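# Place the bottle upright in the shelf's lower compartment

## Task

Put the bottle in the lower compartment of the shelving unit so that it stands upright with the cap on top and its entire base resting on the compartment floor, behind the front lip. It must stay there by itself once released; if the robot is what keeps it in position, it is not done. Release the bottle and take the gripper away afterwards.

## Robot and tools

Robot: a single six-joint arm with a parallel two-finger gripper. The only camera is cam_wrist (616x616), which is mounted on the hand. Joints from base to gripper: waist, shoulder, elbow, forearm roll, wrist pitch, wrist roll. Their ranges in rad are -6.283 to 6.283, except the elbow at -2.792 to 2.792. The elbow stops a little before it is fully straight. The base may be tilted relative to the table.

Frames: the scene frame has its origin on the table top directly under the arm base. +z is up, and +y is to the left when looking along +x. The state line reports end_effector_position in m and end_effector_quat_wxyz in this frame, along with linear (m/s) and angular (rad/s) velocities. The reported hand position can be off, more so at long reach. Gripper axes: the fingers point along +z and open and close along y. end_effector_position is the point between the closed pads. Closed fingertips extend about 33 mm past it, fully open ones about 9 mm. While closing, the tips move roughly 24 mm further out, so keep that much clearance above a surface.

The row used by every tool is one list of 9 numbers, each in [-1, 1], for the one arm: dx, dy, dz, rx, ry, rz, position, force_limit, speed.
- dx, dy, dz, rx, ry, rz are an offset, not a pose. They are expressed in the gripper's own axes and measured from the gripper pose in the most recent result that showed it. Before any result in the scene has shown the pose, and for the second and later calls within one reply, they are measured from where the robot is when the action starts. A value of 1.0 is 0.6 m for translation or 180 degrees for rotation. rx, ry, rz form a single rotation vector. All zeros is not a pause: it drives the arm back to that reference pose.
- position: +1 is fully open (140 mm). The pads meet near -0.8. At -1 the fingers close until something blocks them.
- force_limit: grip strength on parts up to 40 mm wide. -1 is about 14 N, 0 about 60 N, +1 about 107 N.
- speed: how fast the pad gap changes. -1 is about 30 mm/s, 0 about 140 mm/s, +1 about 250 mm/s.

Tools:
- execute_actions {actions, pictures}. actions holds at most one item. An empty list just returns the state (LOOK). {"rows": [[9 numbers],...], "steps": n} runs 1-15 rows over up to 15 steps of 1/30 s each (default 15). Each row is one step, and the last row repeats if there are fewer rows than steps. Every row is offset from the same reference pose, not from the previous row. {"steps": n} alone (up to 300) waits until n steps have passed since the last result, and reply time counts toward them. A refused call sends nothing. pictures defaults to on.
- move {target: one 9-number row, speed: m/s, 0.002-0.5, default 0.25; turning is capped at twice that in rad/s}. It follows a straight path toward the target lasting 0.5-10 s and is cut off at 10 s. The finger values are sent at the start. It does not slow down for obstacles, and the hand can lag, drift, or overshoot the speed, especially near full reach. The result has a "move:" line giving the ending (done, off_target, moving, held, fault), the limits that acted (paced = the sent pose was clipped; held = steps were blocked, after which motion can jump fast), and the distance to the target.
- wait {seconds 0-10}: lets the sim run without sending anything new.
- zoom_image {camera: "cam_wrist", region: [x0,y0,x1,y1] in pixels, top-left origin, up to 504x504}: a closer view of the latest image.
Replying without any tool call ends every remaining scene.

Motion limits: each step, the commanded pose is clipped to within 70 mm and 16 degrees of the measured pose. Position takes priority over orientation. After an action, the arm continues only to the last clipped pose, so read the result and send the remainder. Joint target speeds are limited (2.09/3.14/3.93 rad/s) and take 0.3 s to ramp up. "pose unreachable" and HELD mean the clearance check changed or blocked the command. A mount block or post counts as part of the arm for that check. "Hand target" shows where the controller is currently driving.

Gripping: close with position -1, then confirm object_status = 2. Codes: 0 moving, 1 blocked while opening, 2 blocked while closing, 3 reached the target or pads met (a thin item may still be held). position_measured is in counts: 3 = open, 230 = pads touching. To squeeze harder while at status 2, raise force_limit and change position slightly, e.g. -1 to -0.98.

Faults and risks: the arm halts for 10 s and skips the rest of the call if a joint torque reaches its limit (waist and shoulder 306, elbow 144, wrist joints 40.5 N m; a held load counts) or if an external force reaches 144 N. The arm is stiff, so aiming even slightly past contact with something firm can trigger a fault. Faster moves hit harder. Holding loads heats the motors: MOTOR HOT is a warning, and OVER-TEMPERATURE FAULT means the brakes lock until they cool. The held bottle may occasionally get a sudden tug, so grip it firmly. Do not drop, slam, or push hard, and never knock anything off the table, which fails the task. Reply time passes in the sim, so keep replies brief and the robot efficient and smooth. Finish by opening the fingers, backing away, and then calling finished_scene. The next scene's task arrives in that result.

Each tool is called after "Emit:" as name(argument=value, ...), one argument or row to a line, values as JSON.

## Session

Emit:
execute_actions(
  actions=[],
)

Scene clock: 0.00 s of 5800.00 s.
end_effector_position=(+0.7987, +0.2320, +0.3720) position_measured=3 object_status=3 end_effector_quat_wxyz=(-0.025, +0.734, +0.644, -0.214) end_effector_velocity=(-0.000, +0.000, -0.000) end_effector_angular_velocity=(+0.001, +0.001, +0.000)
Joint positions: [ 0.336  0.711  0.914 -0.142  1.926  0.407]
Joint velocities: [ 0.     0.     0.001  0.001  0.    -0.   ]
Hand target: +0.799, +0.232, +0.372; -0.025, +0.734, +0.644, -0.214

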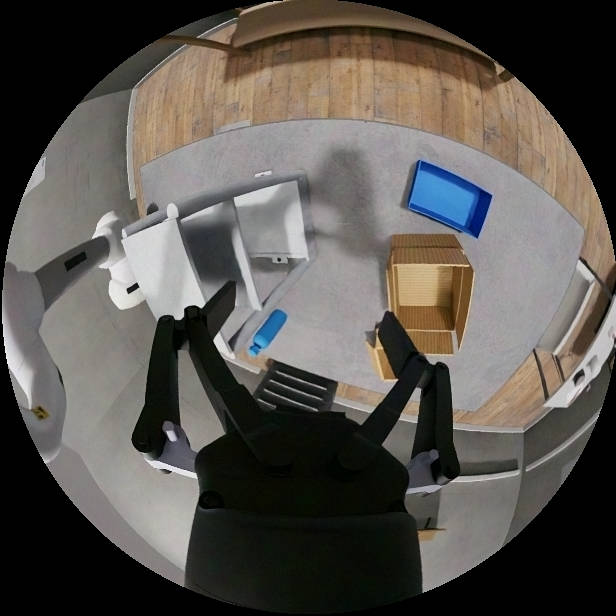

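Emit:
zoom_image(
  camera="cam_wrist",
  region=[90, 140, 370, 420],
)

Emit:
move(
  target=[0,0,0,0.0,0,0,1,0,0],
)

Region (90, 140, 370, 420) of cam_wrist's 616x616 image, scaled by 1.800, with more detail than that image has.

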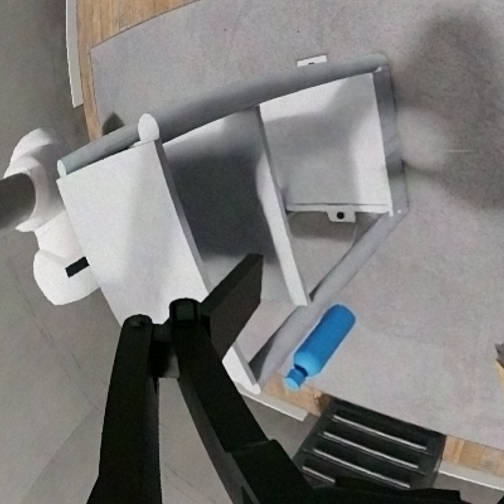

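Scene clock: 12.10 s of 5800.00 s.
end_effector_position=(+0.7987, +0.2320, +0.3720) position_measured=3 object_status=3 end_effector_quat_wxyz=(-0.025, +0.734, +0.644, -0.214) end_effector_velocity=(-0.001, -0.001, -0.000) end_effector_angular_velocity=(-0.001, +0.002, -0.001)
Joint positions: [ 0.336  0.711  0.914 -0.142  1.926  0.407]
Joint velocities: [-0.     0.     0.001 -0.001  0.001  0.   ]
Hand target: +0.799, +0.232, +0.372; -0.025, +0.734, +0.644, -0.214
Off the commanded pose: 0.000 m, 0 deg.
After step 90, 8.40 s passed at rest.
move: done

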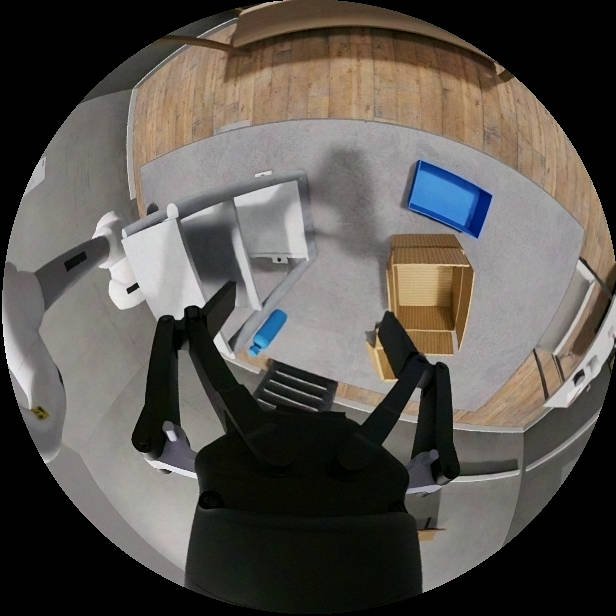

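Emit:
move(
  target=[0,0,0,-0.108,0.086,-0.041,1,0,0],
)

Scene clock: 20.73 s of 5800.00 s.
end_effector_position=(+0.7988, +0.2320, +0.3722) position_measured=3 object_status=3 end_effector_quat_wxyz=(-0.000, +0.708, +0.707, -0.001) end_effector_velocity=(-0.001, +0.000, -0.001) end_effector_angular_velocity=(+0.001, -0.001, +0.002)
Joint positions: [ 0.285  0.463  1.26  -0.005  1.416  0.247]
Joint velocities: [ 0.    -0.002  0.004  0.001 -0.003 -0.002]
Hand target: +0.799, +0.232, +0.372; -0.000, +0.708, +0.707, -0.000
Off the commanded pose: 0.000 m, 0 deg.
After step 90, 4.30 s passed at rest.
move: done

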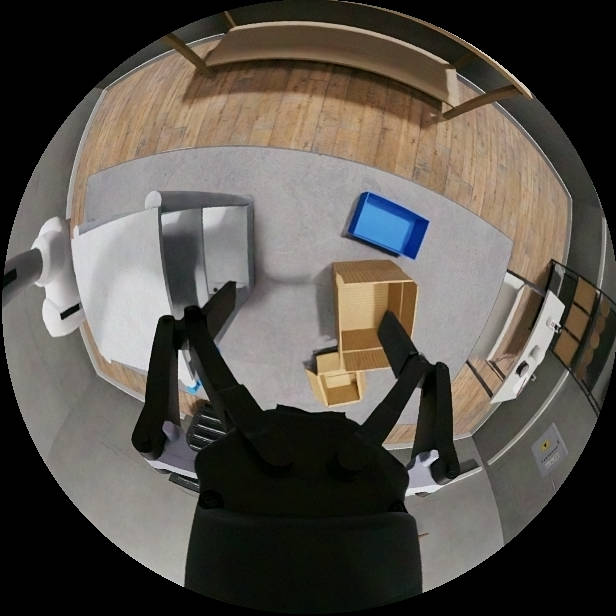

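Emit:
move(
  target=[-0.35,-0.3,0,0,0,0,1,0,0],
)

Scene clock: 40.93 s of 5800.00 s.
end_effector_position=(+0.7388, +0.1594, +0.3736) position_measured=3 object_status=3 end_effector_quat_wxyz=(+0.002, +0.708, +0.706, +0.006) end_effector_velocity=(+0.001, -0.000, -0.000) end_effector_angular_velocity=(+0.000, -0.001, -0.003)
Joint positions: [ 0.209  0.331  1.448 -0.001  1.347  0.172]
Joint velocities: [-0.001  0.     0.    -0.    -0.001  0.002]
Hand target: +0.739, +0.159, +0.374; +0.002, +0.708, +0.706, +0.006
Off the commanded pose: 0.182 m, 1 deg.
FORCE FAULT: contact force on the arm reached its limit, and the arm stopped for 10 seconds. The contact can be on any part of the arm, not only on its tool. The arm's remaining commands of this call were not run. The arm holds still and accepts commands again. Move the arm away from the contact; if what it grips holds it there, let go first. Pushing or pulling that hard again can fault the arm again.
After step 90, 6.60 s passed at rest.
move: fault

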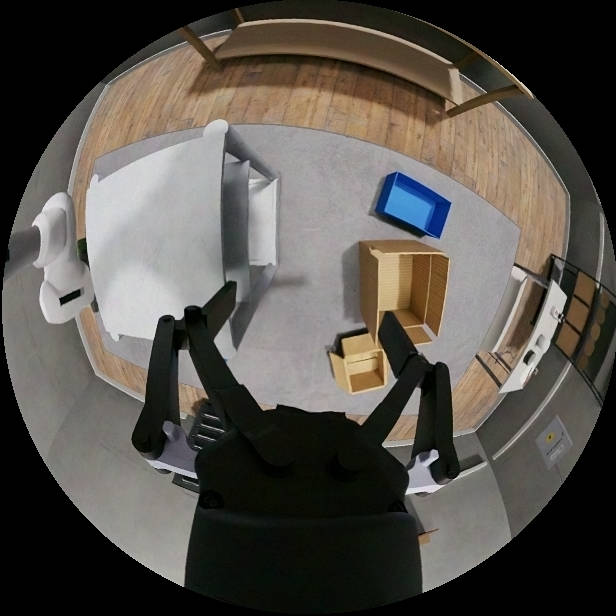

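Emit:
move(
  target=[-0.1,0.03,-0.15,0,0,0,1,0,0],
  speed=0.1,
)

Emit:
move(
  target=[-0.25,-0.3,0,0,0,0,1,0,0],
  speed=0.15,
)

Scene clock: 49.67 s of 5800.00 s.
end_effector_position=(+0.7556, +0.0988, +0.4634) position_measured=3 object_status=3 end_effector_quat_wxyz=(+0.002, +0.708, +0.706, +0.006) end_effector_velocity=(+0.000, -0.000, +0.000) end_effector_angular_velocity=(-0.000, -0.000, +0.001)
Joint positions: [0.127 0.321 1.298 0.001 1.506 0.09 ]
Joint velocities: [-0.     0.001 -0.001 -0.     0.001 -0.001]
Hand target: +0.756, +0.099, +0.463; +0.002, +0.708, +0.706, +0.006
Off the commanded pose: 0.000 m, 0 deg.
After step 90, 4.27 s passed at rest.
move: done

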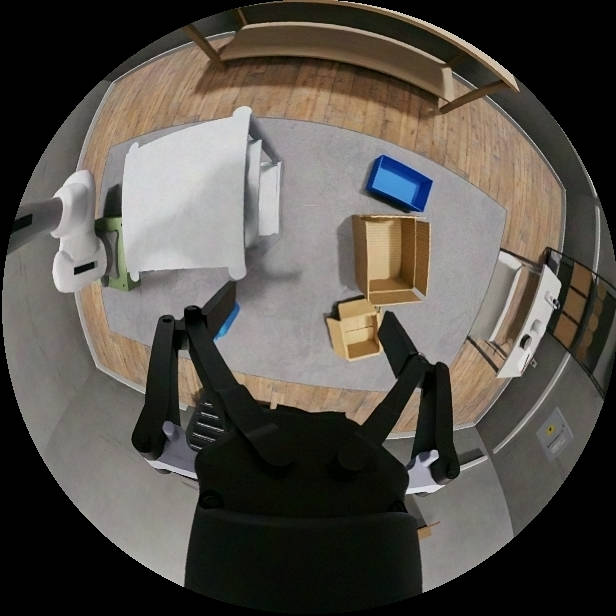

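Scene clock: 51.63 s of 5800.00 s.
end_effector_position=(+0.5750, -0.0507, +0.4605) position_measured=3 object_status=3 end_effector_quat_wxyz=(+0.002, +0.708, +0.706, +0.006) end_effector_velocity=(-0.000, -0.001, +0.000) end_effector_angular_velocity=(-0.001, -0.001, -0.001)
Joint positions: [-0.108  0.021  1.66   0.005  1.444 -0.146]
Joint velocities: [-0.002 -0.001  0.    -0.001 -0.001 -0.001]
Hand target: +0.575, -0.051, +0.461; +0.002, +0.708, +0.706, +0.006
Off the commanded pose: 0.000 m, 0 deg.
move: done

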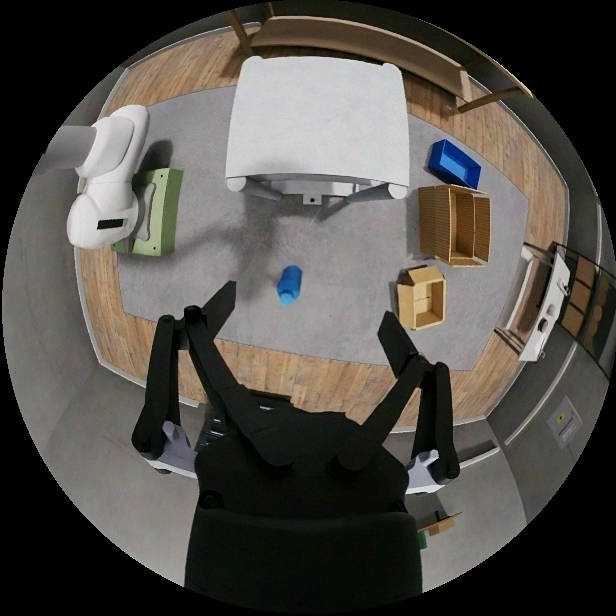

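Emit:
move(
  target=[-0.5,-0.09,0.2,0,0.39,0,1,0,0],
)

Scene clock: 73.67 s of 5800.00 s.
end_effector_position=(+0.5207, -0.3497, +0.3375) position_measured=3 object_status=3 end_effector_quat_wxyz=(-0.404, +0.576, +0.579, +0.413) end_effector_velocity=(-0.001, -0.002, -0.001) end_effector_angular_velocity=(+0.001, +0.002, -0.000)
Joint positions: [-0.909  0.62   1.494  0.684  2.067 -0.976]
Joint velocities: [-0.002  0.003 -0.001 -0.002  0.001  0.   ]
Hand target: +0.521, -0.350, +0.337; -0.404, +0.576, +0.578, +0.413
Off the commanded pose: 0.001 m, 0 deg.
After step 90, 16.17 s passed at rest.
move: done

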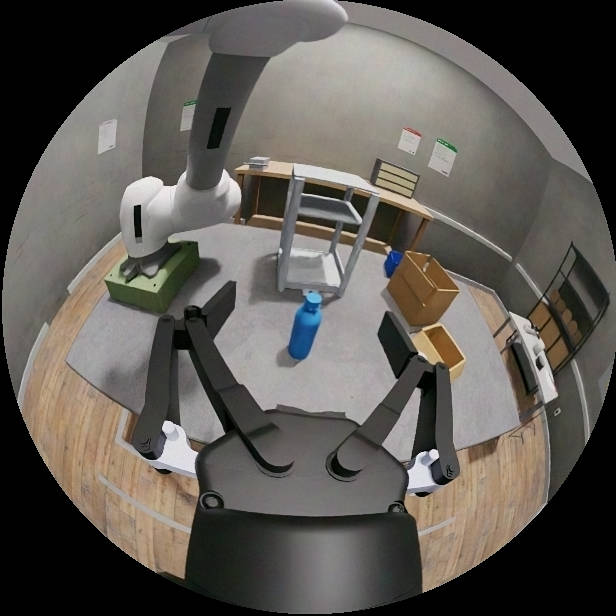

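Emit:
move(
  target=[-0.33,0,0.12,0,0,0,1,0,0],
)

Emit:
zoom_image(
  camera="cam_wrist",
  region=[200, 80, 440, 360],
)

Scene clock: 78.93 s of 5800.00 s.
end_effector_position=(+0.5230, -0.3474, +0.1269) position_measured=3 object_status=3 end_effector_quat_wxyz=(-0.404, +0.576, +0.579, +0.413) end_effector_velocity=(+0.001, +0.000, -0.001) end_effector_angular_velocity=(-0.001, -0.002, +0.001)
Joint positions: [-0.905  0.836  1.559  0.619  1.841 -1.157]
Joint velocities: [ 0.001  0.002 -0.001 -0.    -0.002 -0.002]
Hand target: +0.523, -0.347, +0.127; -0.404, +0.576, +0.579, +0.413
Off the commanded pose: 0.000 m, 0 deg.
After step 90, 0.97 s passed at rest.
move: done

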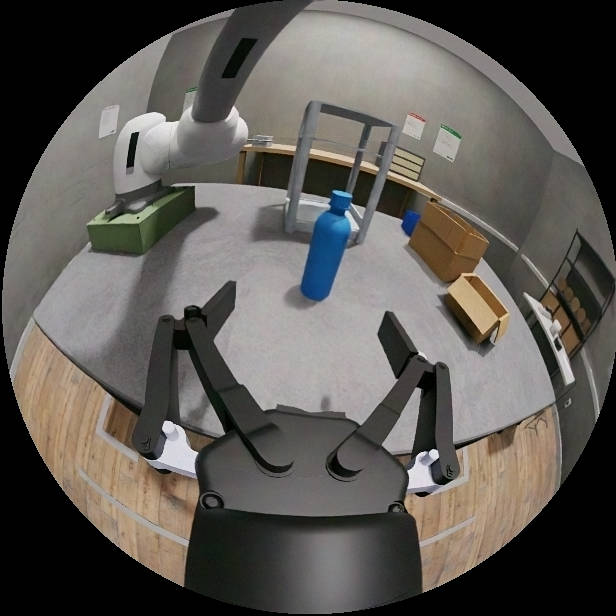

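Region (200, 80, 440, 360) of cam_wrist's 616x616 image, scaled by 1.800, with more detail than that image has; it fills the left 432 columns of this view, and the rest is white.

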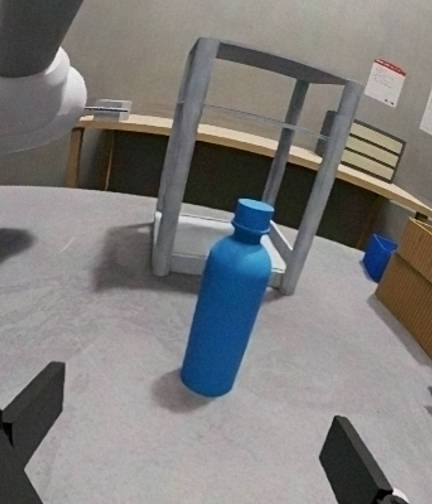

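Emit:
move(
  target=[0.01,0.015,0.173,0,0,0,1,0,0],
  speed=0.1,
)

Scene clock: 93.27 s of 5800.00 s.
end_effector_position=(+0.5327, -0.2476, +0.0982) position_measured=3 object_status=3 end_effector_quat_wxyz=(-0.404, +0.576, +0.579, +0.413) end_effector_velocity=(-0.001, +0.001, -0.001) end_effector_angular_velocity=(-0.001, +0.000, +0.001)
Joint positions: [-0.819  0.802  1.719  0.679  1.708 -1.191]
Joint velocities: [ 0.001 -0.     0.002 -0.001 -0.002 -0.001]
Hand target: +0.533, -0.248, +0.098; -0.404, +0.576, +0.579, +0.413
Off the commanded pose: 0.000 m, 0 deg.
After step 90, 9.93 s passed at rest.
move: done

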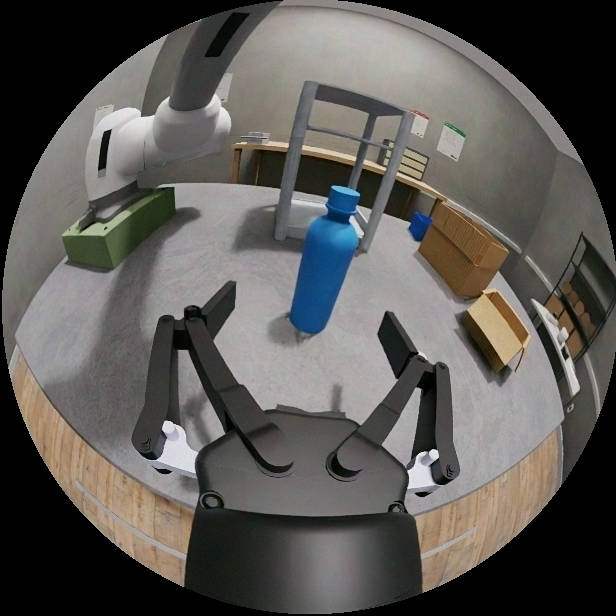

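Emit:
move(
  target=[0.055,0.01,0.15,0,0,0,1,0,0],
  speed=0.1,
)

Scene clock: 99.67 s of 5800.00 s.
end_effector_position=(+0.5391, -0.1519, +0.0995) position_measured=3 object_status=3 end_effector_quat_wxyz=(-0.404, +0.576, +0.579, +0.413) end_effector_velocity=(-0.001, +0.001, +0.000) end_effector_angular_velocity=(+0.002, +0.002, +0.000)
Joint positions: [-0.723  0.745  1.855  0.758  1.615 -1.203]
Joint velocities: [ 0.001 -0.001  0.002  0.     0.     0.001]
Hand target: +0.539, -0.152, +0.099; -0.404, +0.576, +0.579, +0.413
Off the commanded pose: 0.000 m, 0 deg.
After step 90, 2.10 s passed at rest.
move: done

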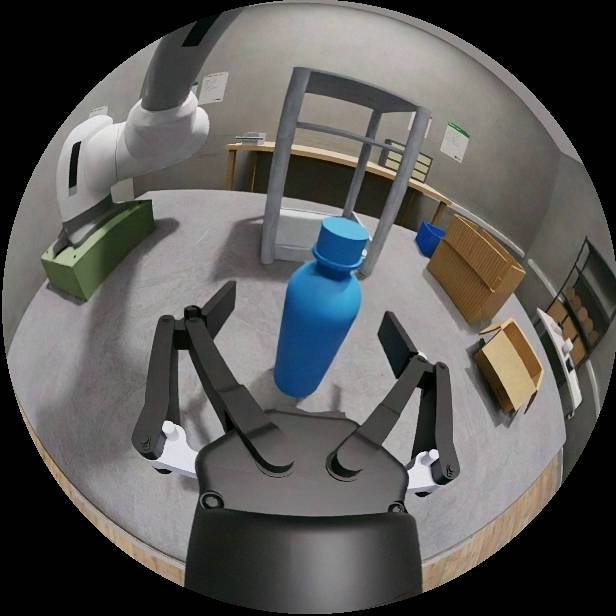

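A touch further, then grip.

Emit:
move(
  target=[0.01,0.008,0.03,0,0,0,1,0,0],
  speed=0.1,
)

Emit:
move(
  target=[0,0,0,0,0,0,-1,0.3,-0.5],
)

Emit:
move(
  target=[0.14,0.03,0.09,0,0,0,-1,0.3,-0.5],
  speed=0.1,
)

Scene clock: 109.30 s of 5800.00 s.
end_effector_position=(+0.5439, -0.1330, +0.0992) position_measured=3 object_status=3 end_effector_quat_wxyz=(-0.404, +0.576, +0.579, +0.413) end_effector_velocity=(+0.000, +0.001, +0.000) end_effector_angular_velocity=(-0.001, -0.002, +0.001)
Joint positions: [-0.699  0.738  1.873  0.779  1.598 -1.201]
Joint velocities: [ 0.001 -0.     0.     0.    -0.001 -0.002]
Hand target: +0.544, -0.133, +0.099; -0.404, +0.576, +0.579, +0.413
Off the commanded pose: 0.000 m, 0 deg.
After step 90, 5.90 s passed at rest.
move: done

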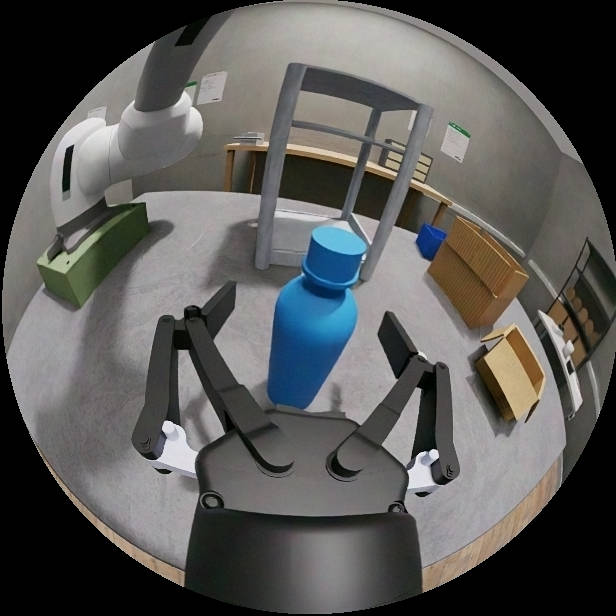

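Scene clock: 110.57 s of 5800.00 s.
end_effector_position=(+0.5439, -0.1330, +0.0992) position_measured=149 object_status=0 end_effector_quat_wxyz=(-0.404, +0.576, +0.579, +0.413) end_effector_velocity=(+0.000, -0.000, +0.000) end_effector_angular_velocity=(-0.001, -0.001, +0.001)
Joint positions: [-0.699  0.738  1.873  0.779  1.598 -1.201]
Joint velocities: [ 0.     0.    -0.001 -0.001  0.    -0.001]
Hand target: +0.544, -0.133, +0.099; -0.404, +0.576, +0.579, +0.413
Off the commanded pose: 0.000 m, 0 deg.
move: done

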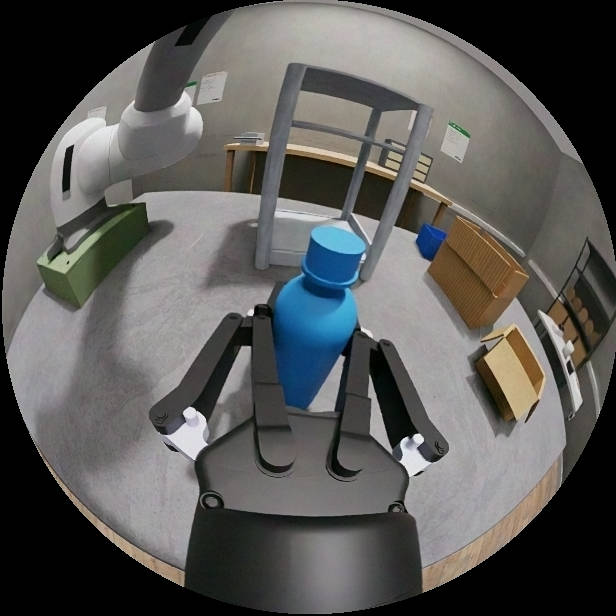

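Scene clock: 111.93 s of 5800.00 s.
end_effector_position=(+0.5616, -0.0543, +0.1606) position_measured=149 object_status=2 end_effector_quat_wxyz=(-0.404, +0.576, +0.579, +0.412) end_effector_velocity=(+0.000, +0.001, +0.000) end_effector_angular_velocity=(-0.000, +0.001, +0.000)
Joint positions: [-0.593  0.619  1.94   0.87   1.592 -1.126]
Joint velocities: [ 0.002 -0.001  0.001  0.001 -0.001  0.002]
Hand target: +0.562, -0.054, +0.161; -0.404, +0.576, +0.579, +0.412
Off the commanded pose: 0.000 m, 0 deg.
move: done

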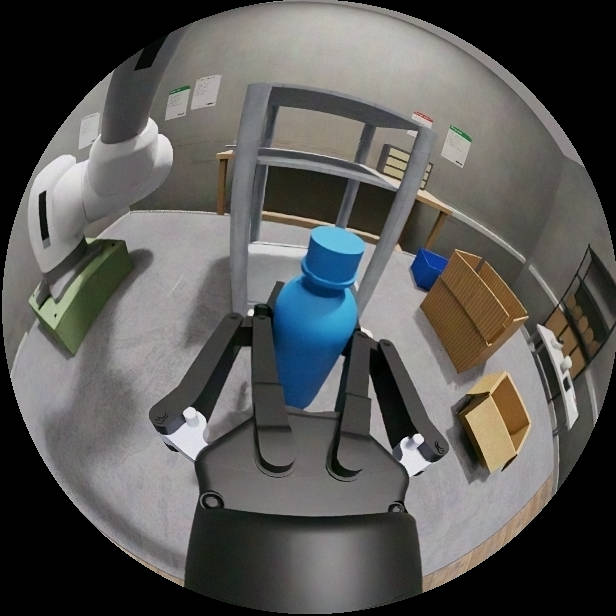

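Emit:
move(
  target=[0.04,0.025,0.17,0,0,0,-1,0.3,-0.5],
  speed=0.08,
)

Scene clock: 119.63 s of 5800.00 s.
end_effector_position=(+0.5772, +0.0498, +0.1495) position_measured=149 object_status=2 end_effector_quat_wxyz=(-0.404, +0.576, +0.579, +0.412) end_effector_velocity=(-0.001, +0.000, +0.000) end_effector_angular_velocity=(+0.002, -0.001, +0.001)
Joint positions: [-0.445  0.602  2.017  0.997  1.493 -1.127]
Joint velocities: [ 0.    -0.     0.001  0.     0.001 -0.002]
Hand target: +0.577, +0.050, +0.150; -0.404, +0.576, +0.579, +0.412
Off the commanded pose: 0.000 m, 0 deg.
After step 110, 2.37 s passed at rest.
move: done

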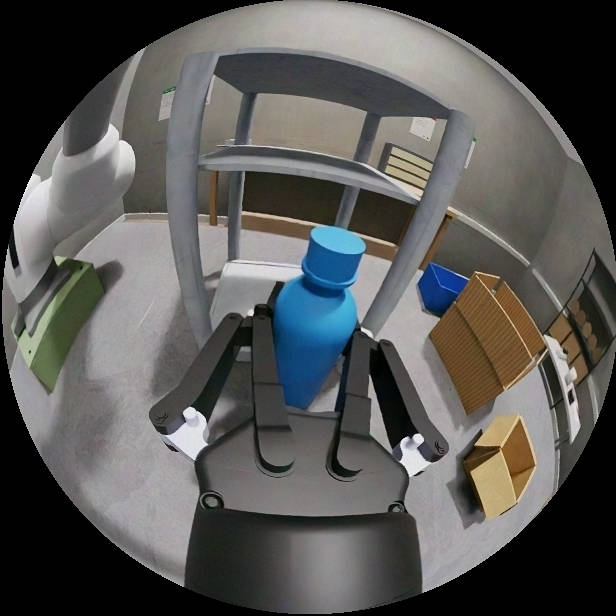

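Emit:
move(
  target=[0.051,-0.015,0.141,0,0,0,-1,0.3,-0.5],
  speed=0.05,
)

Scene clock: 128.23 s of 5800.00 s.
end_effector_position=(+0.5685, +0.1397, +0.1501) position_measured=149 object_status=2 end_effector_quat_wxyz=(-0.404, +0.576, +0.579, +0.412) end_effector_velocity=(-0.000, +0.001, +0.000) end_effector_angular_velocity=(+0.001, -0.001, -0.001)
Joint positions: [-0.316  0.567  2.097  1.111  1.418 -1.135]
Joint velocities: [ 0.001 -0.     0.002  0.003 -0.001 -0.002]
Hand target: +0.569, +0.140, +0.150; -0.404, +0.576, +0.579, +0.412
Off the commanded pose: 0.000 m, 0 deg.
After step 90, 3.50 s passed at rest.
move: done

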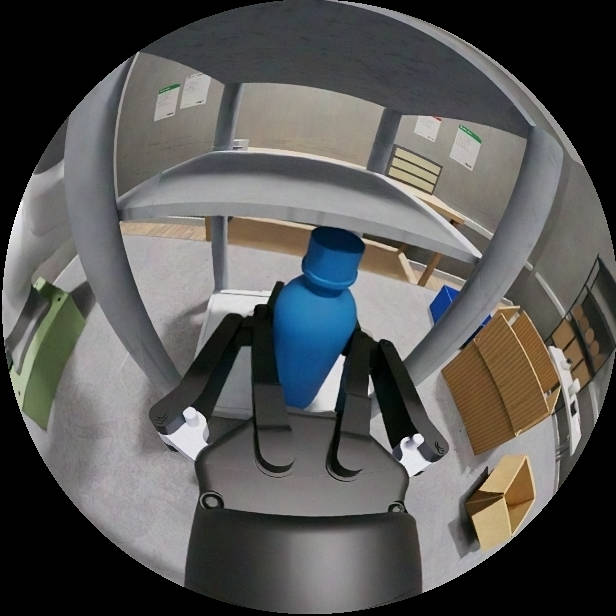

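Emit:
move(
  target=[-0.028,-0.012,0.046,0,0,0,-1,0.3,-0.5],
  speed=0.03,
)

Scene clock: 137.00 s of 5800.00 s.
end_effector_position=(+0.5618, +0.1601, +0.1251) position_measured=149 object_status=2 end_effector_quat_wxyz=(-0.404, +0.576, +0.579, +0.412) end_effector_velocity=(+0.000, -0.000, -0.000) end_effector_angular_velocity=(+0.001, +0.000, -0.001)
Joint positions: [-0.287  0.599  2.122  1.145  1.381 -1.183]
Joint velocities: [-0.     0.001 -0.     0.001  0.    -0.001]
Hand target: +0.562, +0.160, +0.125; -0.404, +0.576, +0.579, +0.412
Off the commanded pose: 0.000 m, 0 deg.
After step 90, 4.37 s passed at rest.
move: done

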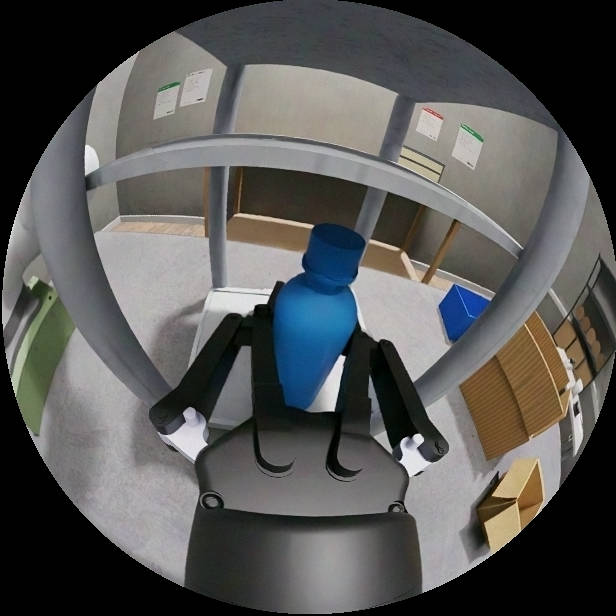

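The bottle shifted slightly, so it has touched the floor. Release partly and withdraw.

Emit:
move(
  target=[0,0,0,0,0,0,0.2,0,-0.5],
)

Emit:
move(
  target=[-0.1,0,-0.33,0,0,0,0.2,0,-0.5],
  speed=0.12,
)

Scene clock: 144.77 s of 5800.00 s.
end_effector_position=(+0.5618, +0.1602, +0.1251) position_measured=104 object_status=3 end_effector_quat_wxyz=(-0.404, +0.576, +0.579, +0.412) end_effector_velocity=(-0.000, -0.001, -0.001) end_effector_angular_velocity=(-0.003, -0.001, +0.001)
Joint positions: [-0.287  0.6    2.122  1.145  1.381 -1.183]
Joint velocities: [-0.    -0.    -0.    -0.002 -0.002 -0.   ]
Hand target: +0.562, +0.160, +0.125; -0.404, +0.576, +0.579, +0.412
Off the commanded pose: 0.000 m, 0 deg.
After step 90, 4.07 s passed at rest.
move: done

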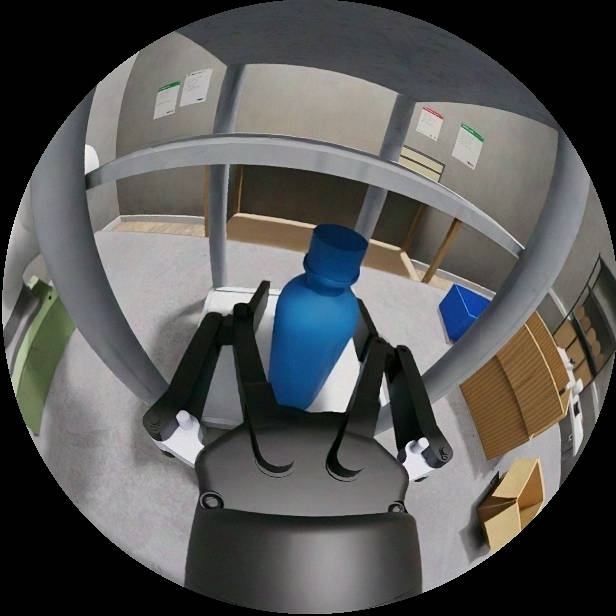

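Scene clock: 146.87 s of 5800.00 s.
end_effector_position=(+0.5608, -0.0465, +0.1344) position_measured=104 object_status=3 end_effector_quat_wxyz=(-0.404, +0.576, +0.579, +0.413) end_effector_velocity=(+0.000, -0.001, -0.000) end_effector_angular_velocity=(-0.000, +0.001, -0.001)
Joint positions: [-0.585  0.654  1.952  0.878  1.558 -1.159]
Joint velocities: [-0.001  0.001 -0.001  0.    -0.     0.001]
Hand target: +0.561, -0.047, +0.134; -0.404, +0.576, +0.579, +0.413
Off the commanded pose: 0.000 m, 0 deg.
move: done

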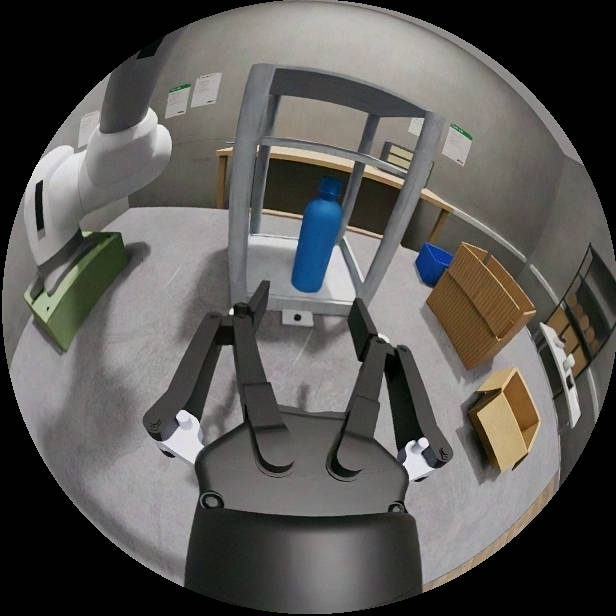

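Emit:
finished_scene(
  scene=1,
)

The scene is finished: the task was done.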